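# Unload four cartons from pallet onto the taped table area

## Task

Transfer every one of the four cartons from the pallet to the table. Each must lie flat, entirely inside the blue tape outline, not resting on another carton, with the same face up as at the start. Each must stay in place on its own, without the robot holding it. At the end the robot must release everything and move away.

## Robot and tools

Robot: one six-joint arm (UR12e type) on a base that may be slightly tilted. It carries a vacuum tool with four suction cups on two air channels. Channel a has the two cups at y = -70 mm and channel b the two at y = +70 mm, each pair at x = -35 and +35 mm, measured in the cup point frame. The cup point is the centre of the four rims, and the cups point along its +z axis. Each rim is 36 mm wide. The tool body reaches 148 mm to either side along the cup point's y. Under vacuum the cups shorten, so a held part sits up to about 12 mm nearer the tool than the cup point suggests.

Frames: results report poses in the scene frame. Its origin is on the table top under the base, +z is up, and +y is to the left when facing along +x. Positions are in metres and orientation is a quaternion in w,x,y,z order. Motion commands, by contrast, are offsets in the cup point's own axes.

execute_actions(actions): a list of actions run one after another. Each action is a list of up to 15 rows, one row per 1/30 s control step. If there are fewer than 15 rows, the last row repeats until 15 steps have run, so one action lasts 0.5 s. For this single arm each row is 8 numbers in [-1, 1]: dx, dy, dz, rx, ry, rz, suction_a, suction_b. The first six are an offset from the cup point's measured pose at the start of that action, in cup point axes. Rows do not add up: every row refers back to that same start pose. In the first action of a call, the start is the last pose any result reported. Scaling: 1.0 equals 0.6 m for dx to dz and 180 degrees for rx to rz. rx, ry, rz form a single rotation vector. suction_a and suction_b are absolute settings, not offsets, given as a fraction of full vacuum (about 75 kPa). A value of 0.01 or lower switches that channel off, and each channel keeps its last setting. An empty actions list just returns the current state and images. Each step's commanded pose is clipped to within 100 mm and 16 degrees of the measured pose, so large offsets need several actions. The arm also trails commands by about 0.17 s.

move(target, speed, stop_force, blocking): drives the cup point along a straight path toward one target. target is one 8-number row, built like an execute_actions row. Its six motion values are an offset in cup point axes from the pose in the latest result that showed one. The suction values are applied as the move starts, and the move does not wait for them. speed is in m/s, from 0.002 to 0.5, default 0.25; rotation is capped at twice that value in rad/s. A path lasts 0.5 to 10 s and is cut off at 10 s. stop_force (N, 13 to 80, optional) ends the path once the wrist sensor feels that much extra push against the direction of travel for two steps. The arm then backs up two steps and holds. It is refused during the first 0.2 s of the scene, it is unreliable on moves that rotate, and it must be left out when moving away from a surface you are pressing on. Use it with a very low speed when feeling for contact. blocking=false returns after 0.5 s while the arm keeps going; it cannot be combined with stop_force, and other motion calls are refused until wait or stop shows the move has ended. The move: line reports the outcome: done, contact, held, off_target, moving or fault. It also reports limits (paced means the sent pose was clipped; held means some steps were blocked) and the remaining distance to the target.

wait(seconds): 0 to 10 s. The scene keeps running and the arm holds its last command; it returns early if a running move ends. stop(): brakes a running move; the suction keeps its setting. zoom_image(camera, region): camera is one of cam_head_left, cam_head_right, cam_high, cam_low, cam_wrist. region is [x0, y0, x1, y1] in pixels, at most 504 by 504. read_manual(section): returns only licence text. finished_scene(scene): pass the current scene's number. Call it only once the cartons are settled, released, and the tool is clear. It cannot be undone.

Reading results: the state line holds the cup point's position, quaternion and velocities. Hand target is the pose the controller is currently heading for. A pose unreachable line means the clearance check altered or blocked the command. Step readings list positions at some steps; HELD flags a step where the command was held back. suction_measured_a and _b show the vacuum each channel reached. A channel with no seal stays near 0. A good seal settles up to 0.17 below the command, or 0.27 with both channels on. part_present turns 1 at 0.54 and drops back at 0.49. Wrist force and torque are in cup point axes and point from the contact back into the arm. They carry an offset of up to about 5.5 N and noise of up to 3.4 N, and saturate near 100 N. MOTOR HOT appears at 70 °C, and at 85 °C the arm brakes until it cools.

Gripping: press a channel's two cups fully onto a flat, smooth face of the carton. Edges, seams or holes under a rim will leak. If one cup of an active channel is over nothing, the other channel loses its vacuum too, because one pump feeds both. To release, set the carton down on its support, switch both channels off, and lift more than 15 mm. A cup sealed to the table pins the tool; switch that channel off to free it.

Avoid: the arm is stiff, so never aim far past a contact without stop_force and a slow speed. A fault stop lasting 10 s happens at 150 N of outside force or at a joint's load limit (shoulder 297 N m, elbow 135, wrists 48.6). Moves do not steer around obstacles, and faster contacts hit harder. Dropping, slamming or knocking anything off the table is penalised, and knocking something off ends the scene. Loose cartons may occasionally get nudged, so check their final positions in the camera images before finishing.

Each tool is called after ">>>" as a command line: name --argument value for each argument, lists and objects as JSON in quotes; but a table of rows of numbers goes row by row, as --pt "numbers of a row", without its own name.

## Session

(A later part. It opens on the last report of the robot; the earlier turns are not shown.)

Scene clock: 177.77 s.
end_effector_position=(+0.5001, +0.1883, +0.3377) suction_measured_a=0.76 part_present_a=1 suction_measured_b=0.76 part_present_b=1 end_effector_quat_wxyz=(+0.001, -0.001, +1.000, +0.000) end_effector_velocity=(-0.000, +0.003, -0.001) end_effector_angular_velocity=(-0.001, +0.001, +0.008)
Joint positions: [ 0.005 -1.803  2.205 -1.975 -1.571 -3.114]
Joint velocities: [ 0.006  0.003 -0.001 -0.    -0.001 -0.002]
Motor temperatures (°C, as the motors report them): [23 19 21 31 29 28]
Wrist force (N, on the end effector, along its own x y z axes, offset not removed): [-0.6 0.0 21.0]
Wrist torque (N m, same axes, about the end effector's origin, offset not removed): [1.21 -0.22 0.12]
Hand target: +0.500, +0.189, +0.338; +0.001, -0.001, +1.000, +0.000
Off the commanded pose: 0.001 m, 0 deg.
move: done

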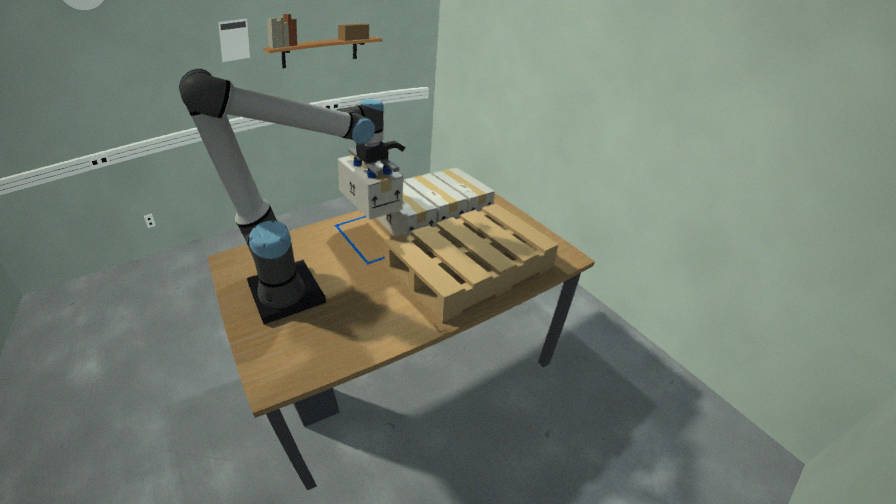

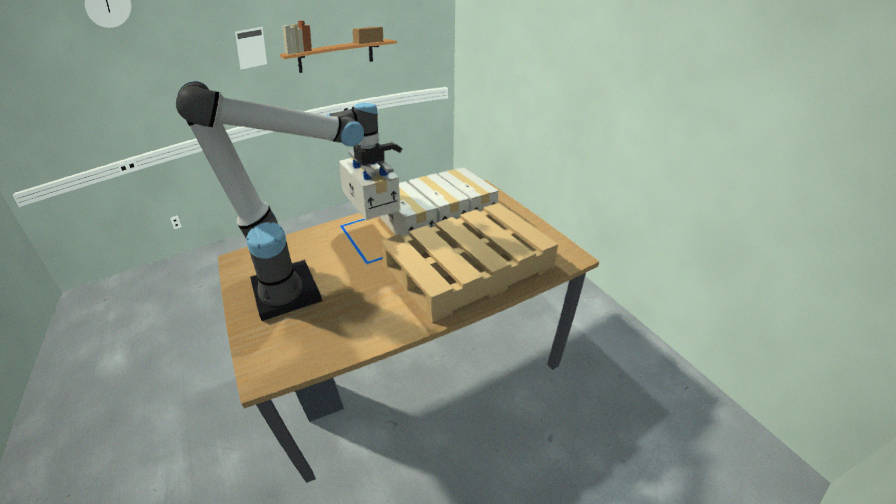

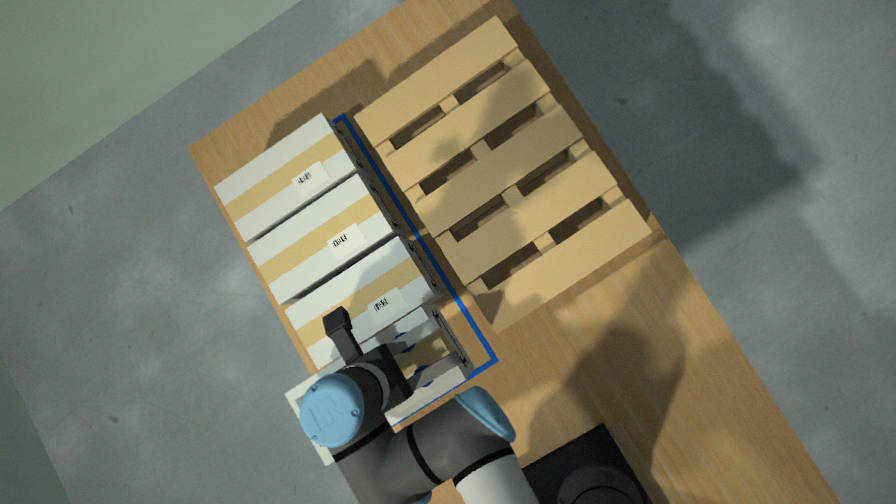

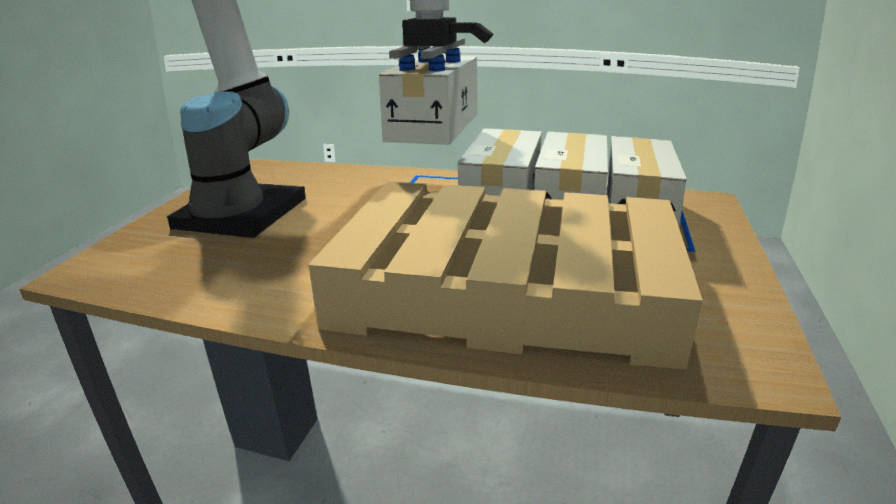

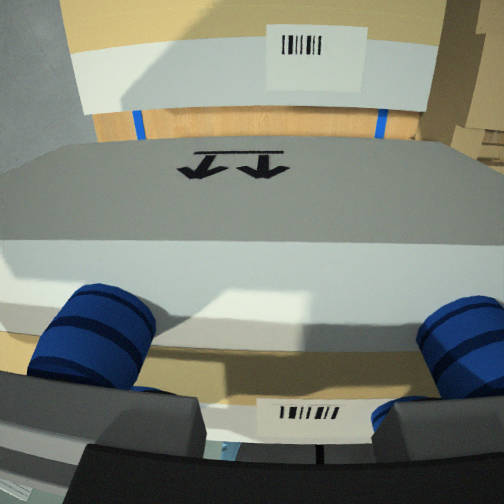

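>>> move --target '[-0.004,-0.002,0.305,0,0,0,1,1]'

>>> move --target '[0,0,0.04,0,0,0,1,1]' --speed 0.011 --stop_force 14

>>> execute_actions --actions '[[[0,0,-0.004,0,0,0,0,0]]]'

>>> move --target '[0,0.05,-0.45,0,0,0,0,0]' --speed 0.4

Scene clock: 184.90 s.
end_effector_position=(+0.5026, +0.1872, +0.1552) suction_measured_a=0.76 part_present_a=1 suction_measured_b=0.76 part_present_b=1 end_effector_quat_wxyz=(+0.001, -0.001, +1.000, +0.001) end_effector_velocity=(+0.001, -0.001, -0.003) end_effector_angular_velocity=(-0.002, -0.001, -0.001)
Joint positions: [ 0.003 -1.567  2.399 -2.405 -1.571 -3.117]
Joint velocities: [-0.001  0.006  0.001 -0.008 -0.002  0.   ]
Motor temperatures (°C, as the motors report them): [23 19 21 31 29 28]
Wrist force (N, on the end effector, along its own x y z axes, offset not removed): [-0.6 0.2 23.3]
Wrist torque (N m, same axes, about the end effector's origin, offset not removed): [1.27 -0.20 0.12]
Hand target: +0.503, +0.187, +0.155; +0.001, -0.001, +1.000, +0.000
Off the commanded pose: 0.001 m, 0 deg.
move: done

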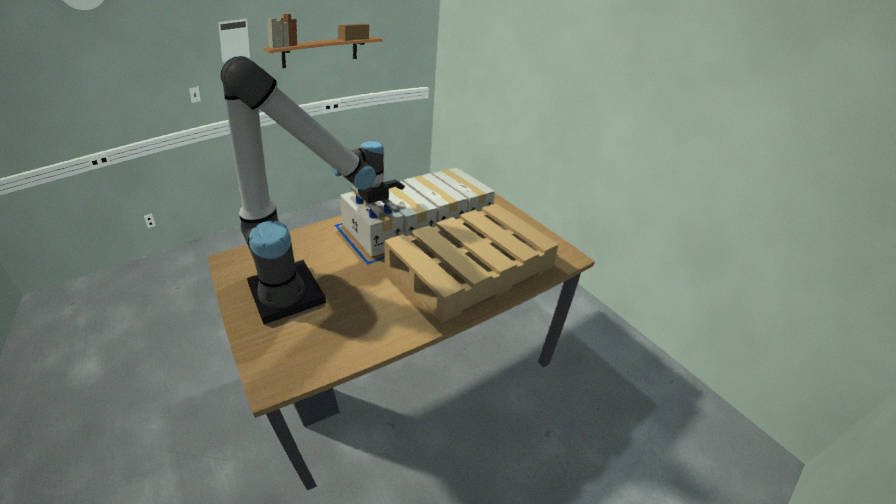

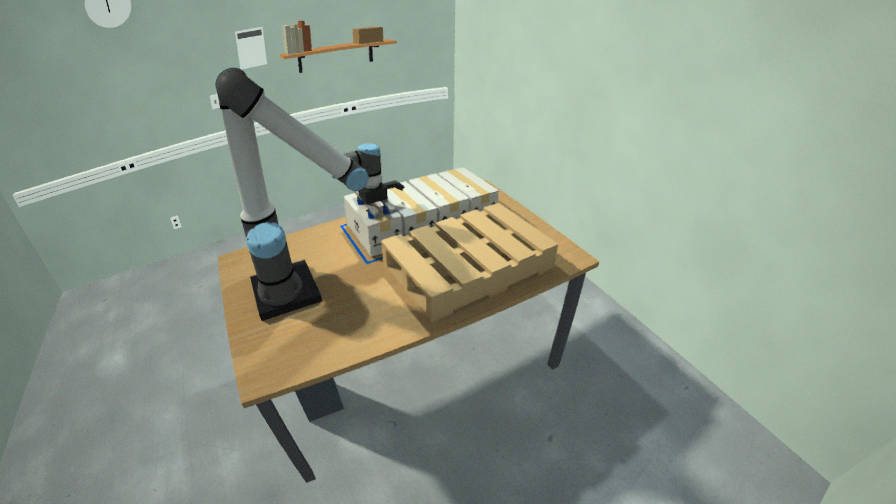

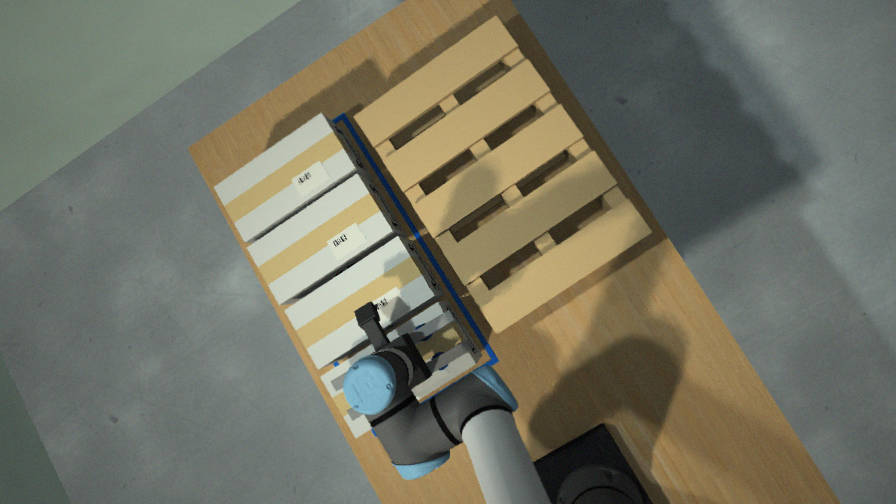

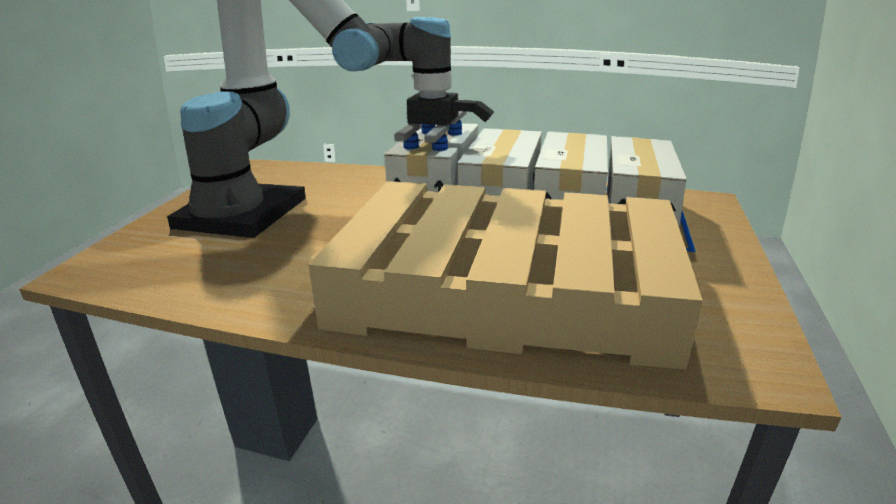

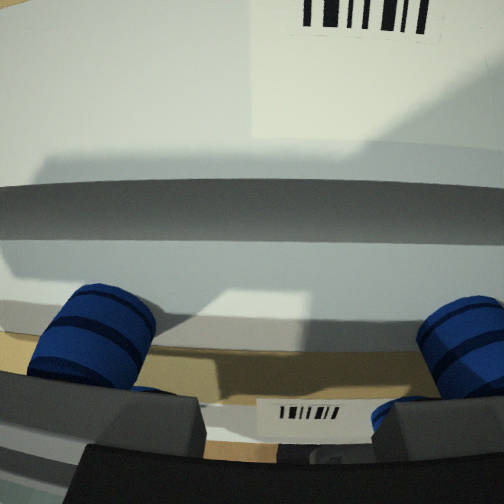

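Scene clock: 186.37 s.
end_effector_position=(+0.5026, +0.1872, +0.1434) suction_measured_a=0.76 part_present_a=1 suction_measured_b=0.76 part_present_b=1 end_effector_quat_wxyz=(+0.001, -0.001, +1.000, +0.001) end_effector_velocity=(-0.003, -0.000, +0.001) end_effector_angular_velocity=(-0.000, +0.006, +0.000)
Joint positions: [ 0.003 -1.546  2.409 -2.436 -1.571 -3.117]
Joint velocities: [ 0.    -0.006  0.     0.012 -0.    -0.   ]
Motor temperatures (°C, as the motors report them): [23 19 21 31 29 28]
Wrist force (N, on the end effector, along its own x y z axes, offset not removed): [-10.8 -0.3 -27.6]
Wrist torque (N m, same axes, about the end effector's origin, offset not removed): [1.91 0.74 0.20]
Hand target: +0.503, +0.187, +0.144; +0.001, -0.001, +1.000, +0.001
Off the commanded pose: 0.012 m, 0 deg.
move: contact

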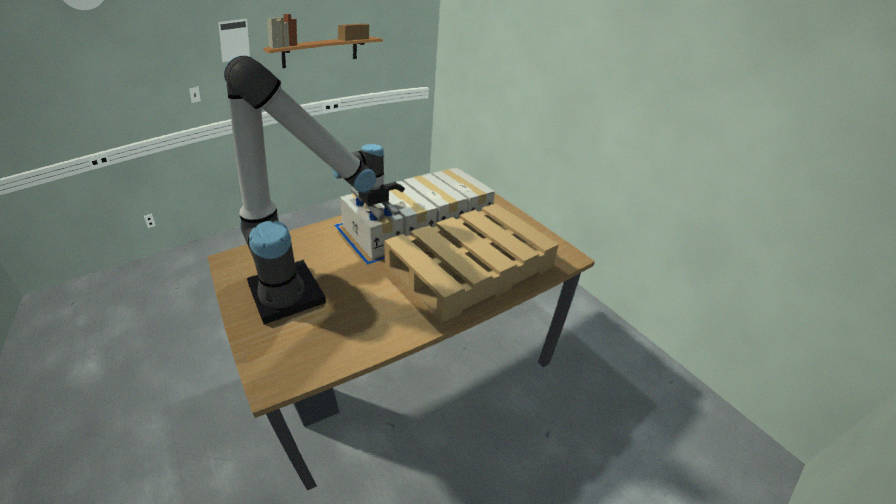

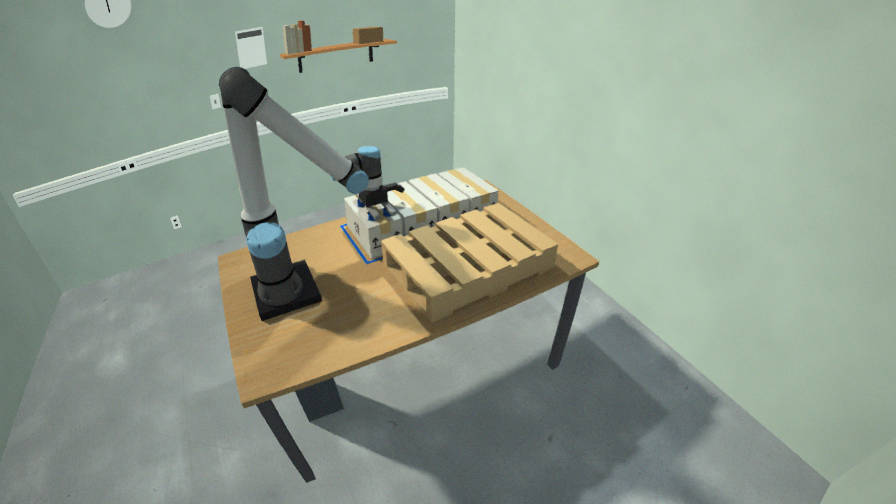

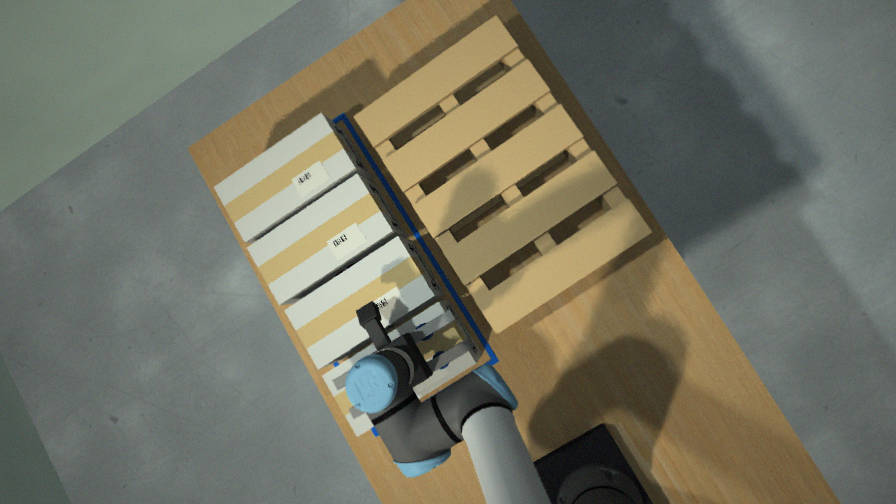

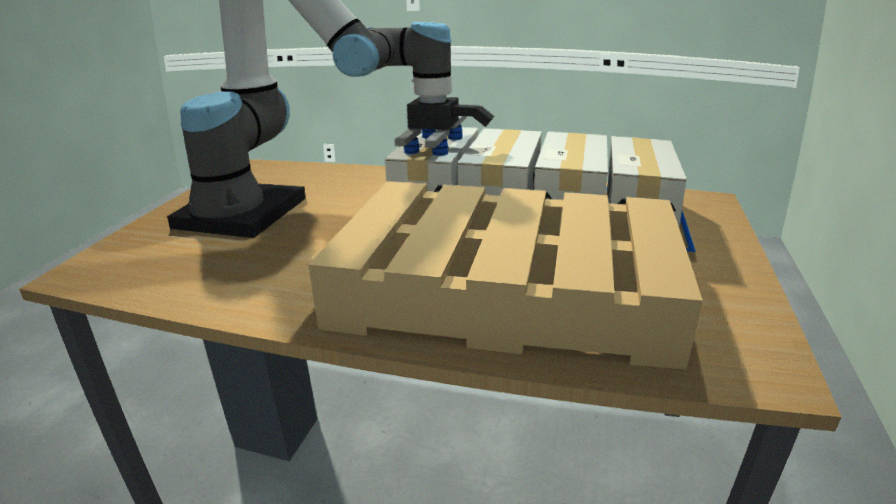

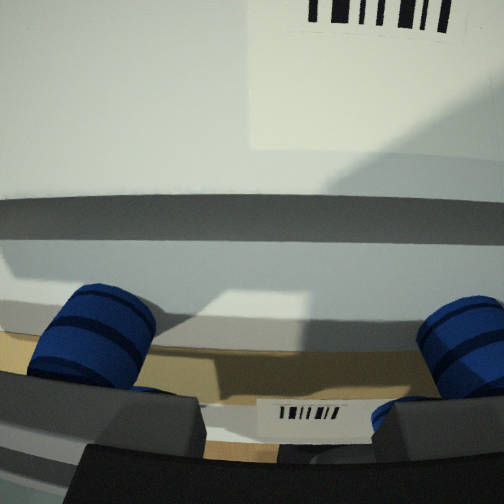

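Scene clock: 186.87 s.
end_effector_position=(+0.5026, +0.1873, +0.1457) suction_measured_a=0.01 part_present_a=0 suction_measured_b=0.01 part_present_b=0 end_effector_quat_wxyz=(+0.001, -0.001, +1.000, +0.001) end_effector_velocity=(-0.000, -0.000, +0.000) end_effector_angular_velocity=(-0.000, +0.001, -0.000)
Joint positions: [ 0.003 -1.55   2.407 -2.43  -1.571 -3.117]
Joint velocities: [-0.    -0.001  0.     0.001 -0.     0.   ]
Motor temperatures (°C, as the motors report them): [23 19 21 31 29 28]
Wrist force (N, on the end effector, along its own x y z axes, offset not removed): [0.1 -5.3 -49.6]
Wrist torque (N m, same axes, about the end effector's origin, offset not removed): [-0.80 0.02 0.16]
Hand target: +0.503, +0.187, +0.146; +0.001, -0.001, +1.000, +0.001
Off the commanded pose: 0.000 m, 0 deg.
Step readings (end_effector_position):
0: (+0.5026, +0.1872, +0.1434)
1: (+0.5025, +0.1872, +0.1435)
2: (+0.5025, +0.1872, +0.1437)
4: (+0.5026, +0.1873, +0.1446)
8: (+0.5026, +0.1873, +0.1454)
15: end_effector_position above

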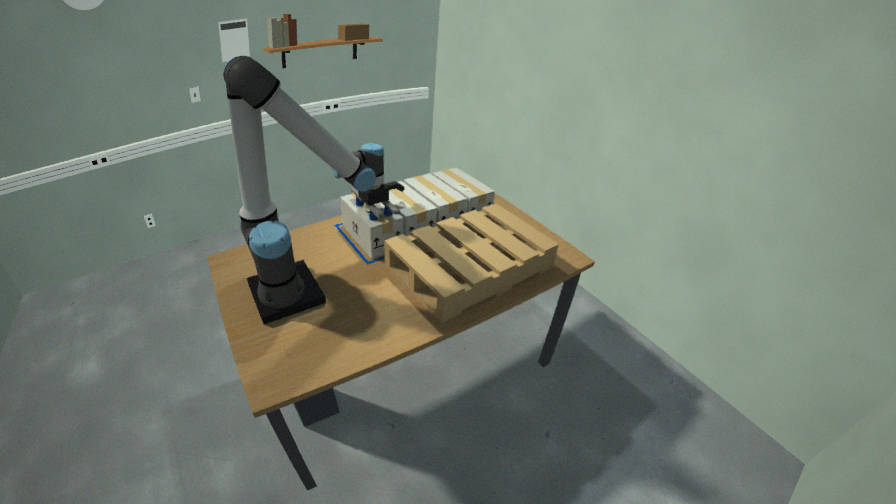

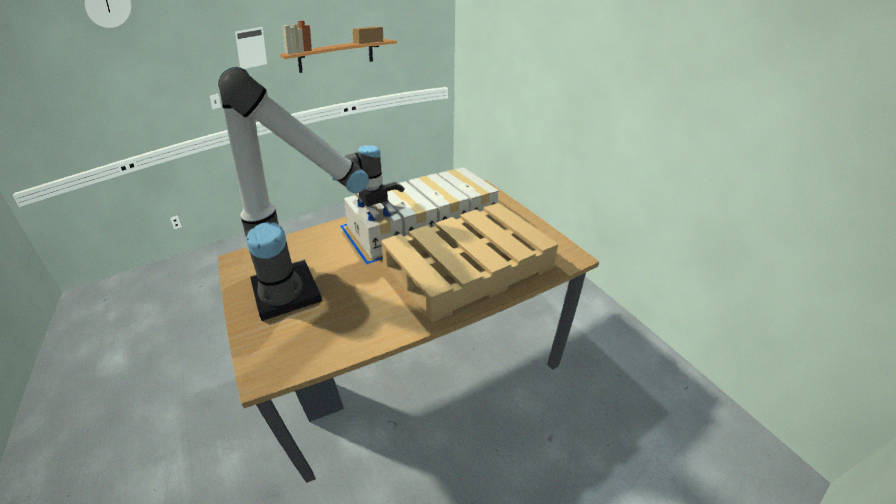

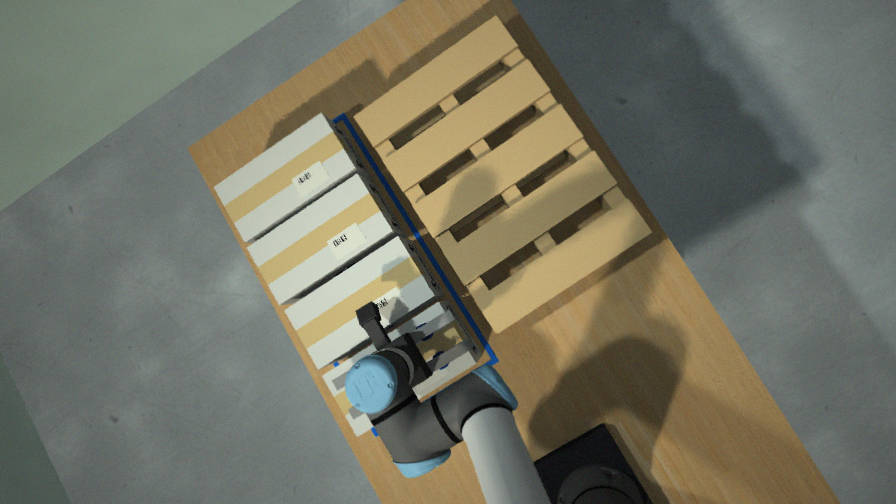

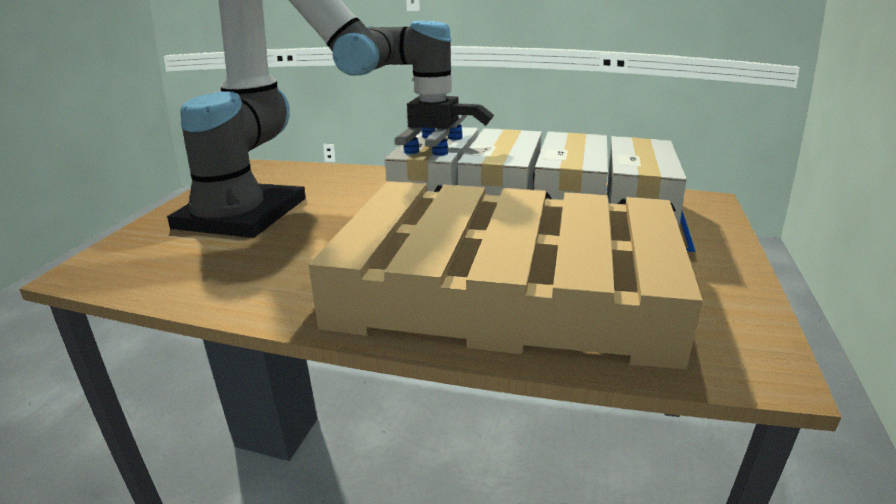

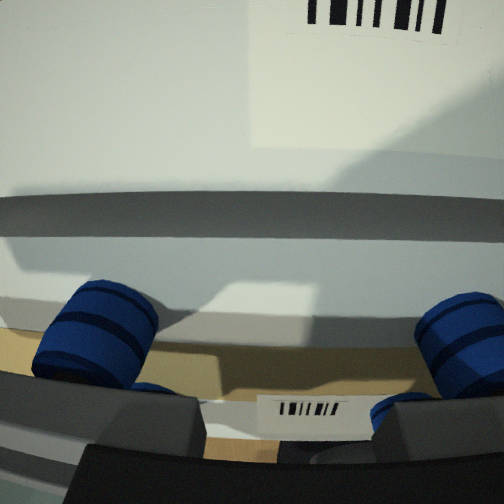

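Scene clock: 188.33 s.
end_effector_position=(+0.5023, +0.2169, +0.4152) suction_measured_a=0.01 part_present_a=0 suction_measured_b=0.01 part_present_b=0 end_effector_quat_wxyz=(+0.001, -0.001, +1.000, +0.001) end_effector_velocity=(+0.001, -0.001, +0.003) end_effector_angular_velocity=(-0.001, +0.002, -0.003)
Joint positions: [ 0.061 -1.827  2.079 -1.826 -1.571 -3.058]
Joint velocities: [-0.002  0.    -0.005  0.007 -0.001  0.001]
Motor temperatures (°C, as the motors report them): [23 19 21 31 29 28]
Wrist force (N, on the end effector, along its own x y z axes, offset not removed): [-0.5 -2.5 -0.4]
Wrist torque (N m, same axes, about the end effector's origin, offset not removed): [-0.38 0.05 0.05]
Hand target: +0.502, +0.217, +0.416; +0.001, -0.001, +1.000, +0.001
Off the commanded pose: 0.001 m, 0 deg.
move: done

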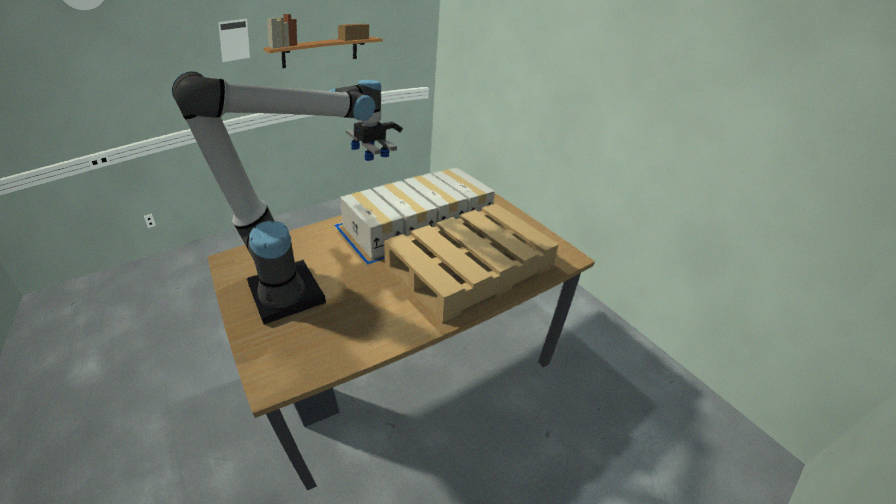

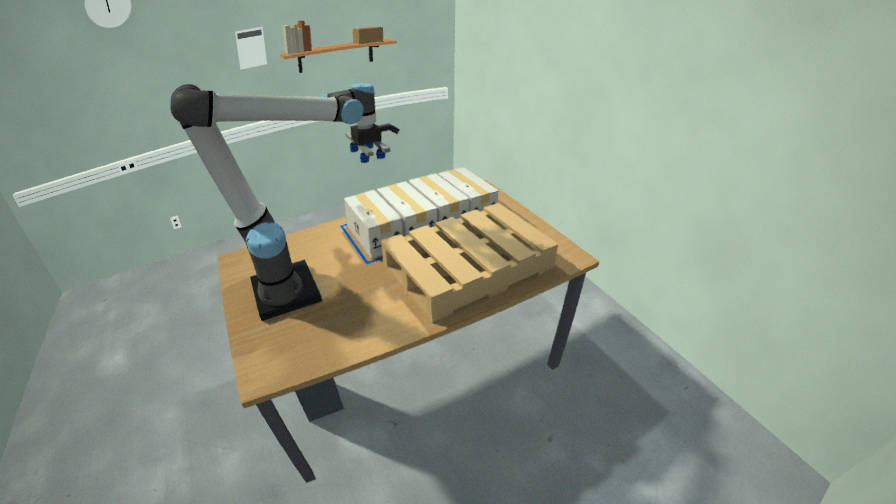

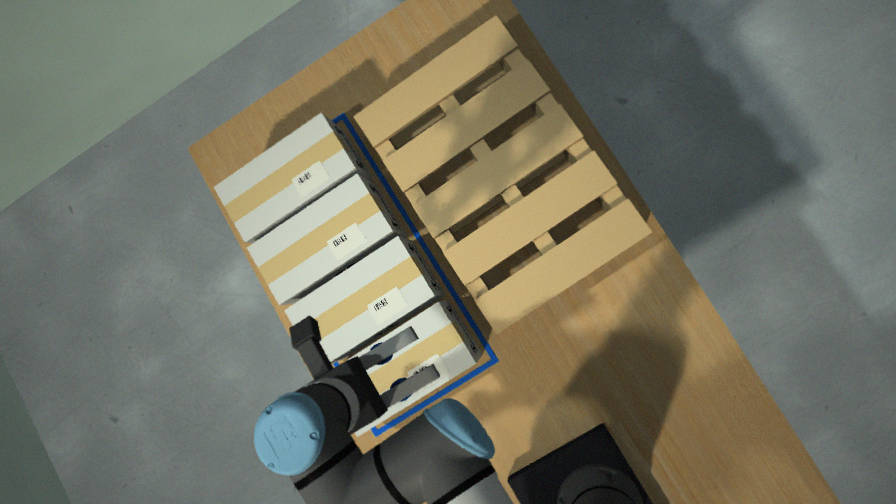

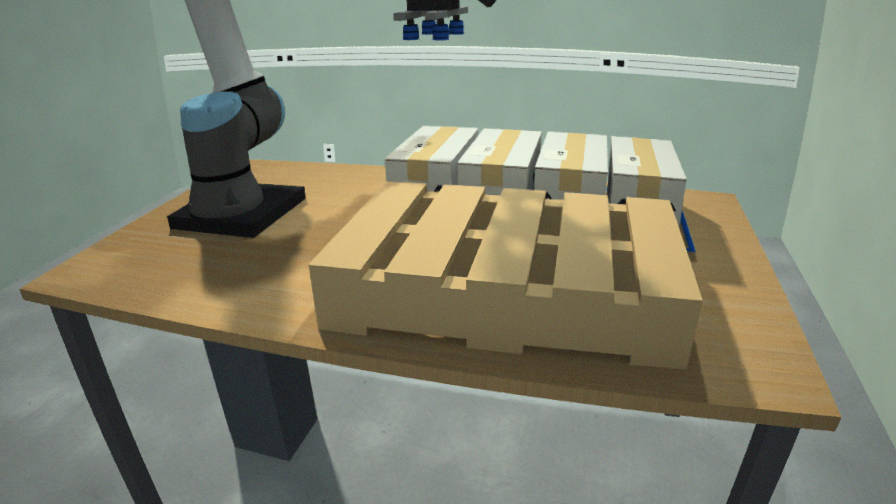

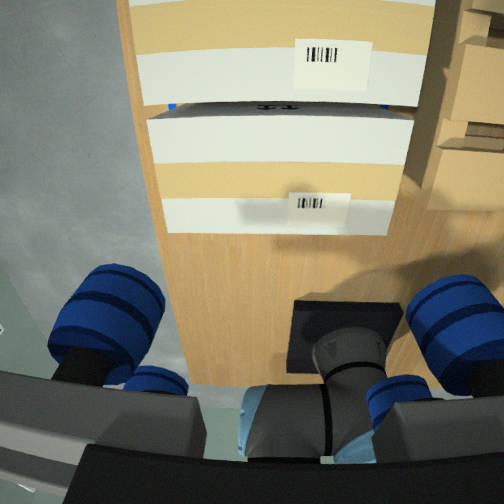

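>>> execute_actions --actions '[]'

Scene clock: 192.37 s.
end_effector_position=(+0.5023, +0.2170, +0.4156) suction_measured_a=0.01 part_present_a=0 suction_measured_b=0.01 part_present_b=0 end_effector_quat_wxyz=(+0.001, -0.001, +1.000, +0.001) end_effector_velocity=(-0.000, +0.001, +0.000) end_effector_angular_velocity=(+0.000, -0.000, +0.001)
Joint positions: [ 0.061 -1.827  2.078 -1.825 -1.571 -3.058]
Joint velocities: [ 0.001 -0.001  0.     0.     0.     0.   ]
Motor temperatures (°C, as the motors report them): [23 19 21 31 29 28]
Wrist force (N, on the end effector, along its own x y z axes, offset not removed): [2.0 1.0 -1.3]
Wrist torque (N m, same axes, about the end effector's origin, offset not removed): [0.02 -0.32 0.10]
Hand target: +0.502, +0.217, +0.416; +0.001, -0.001, +1.000, +0.001
Off the commanded pose: 0.000 m, 0 deg.

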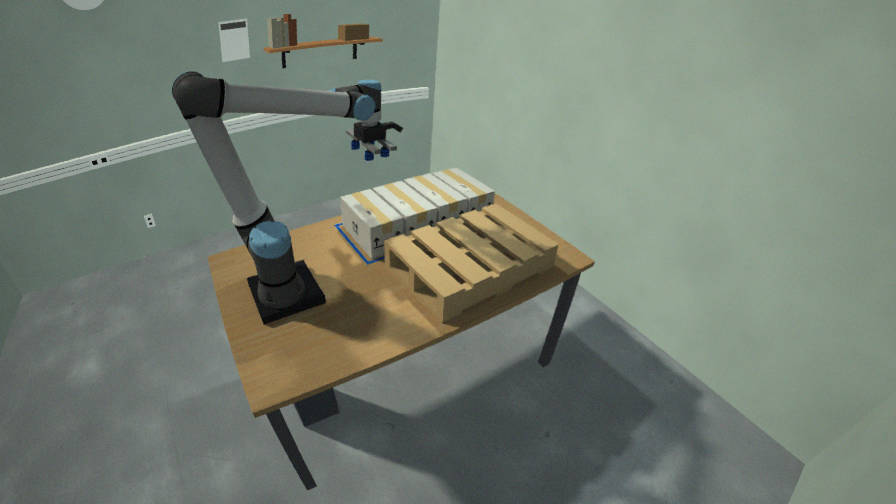

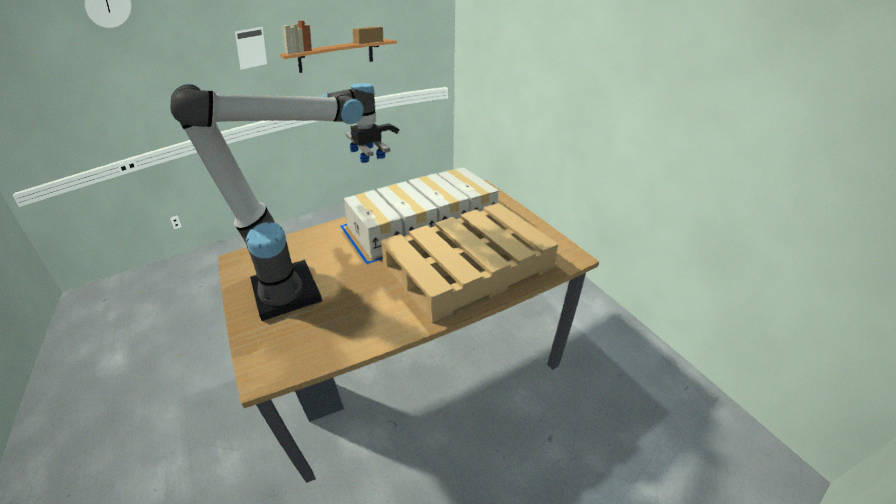

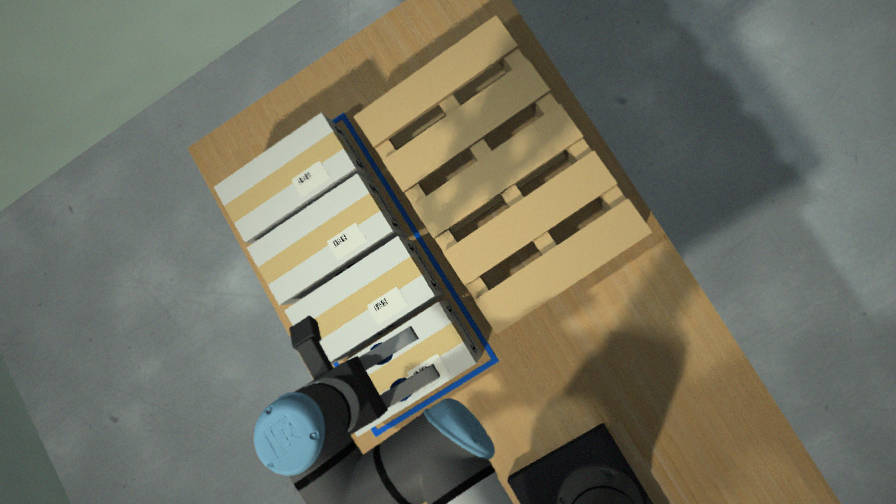

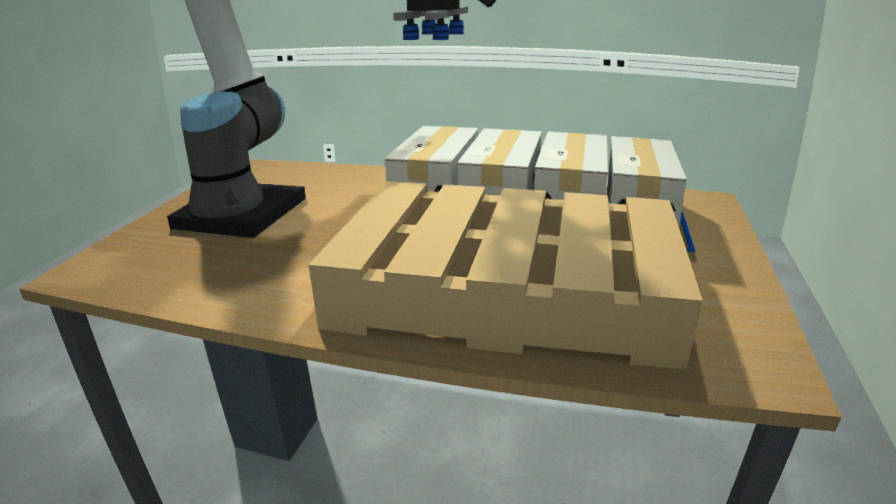

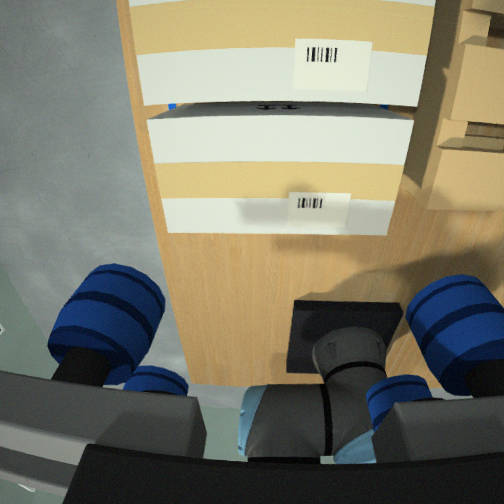

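>>> finished_scene --scene 2

The scene is finished: the task was done.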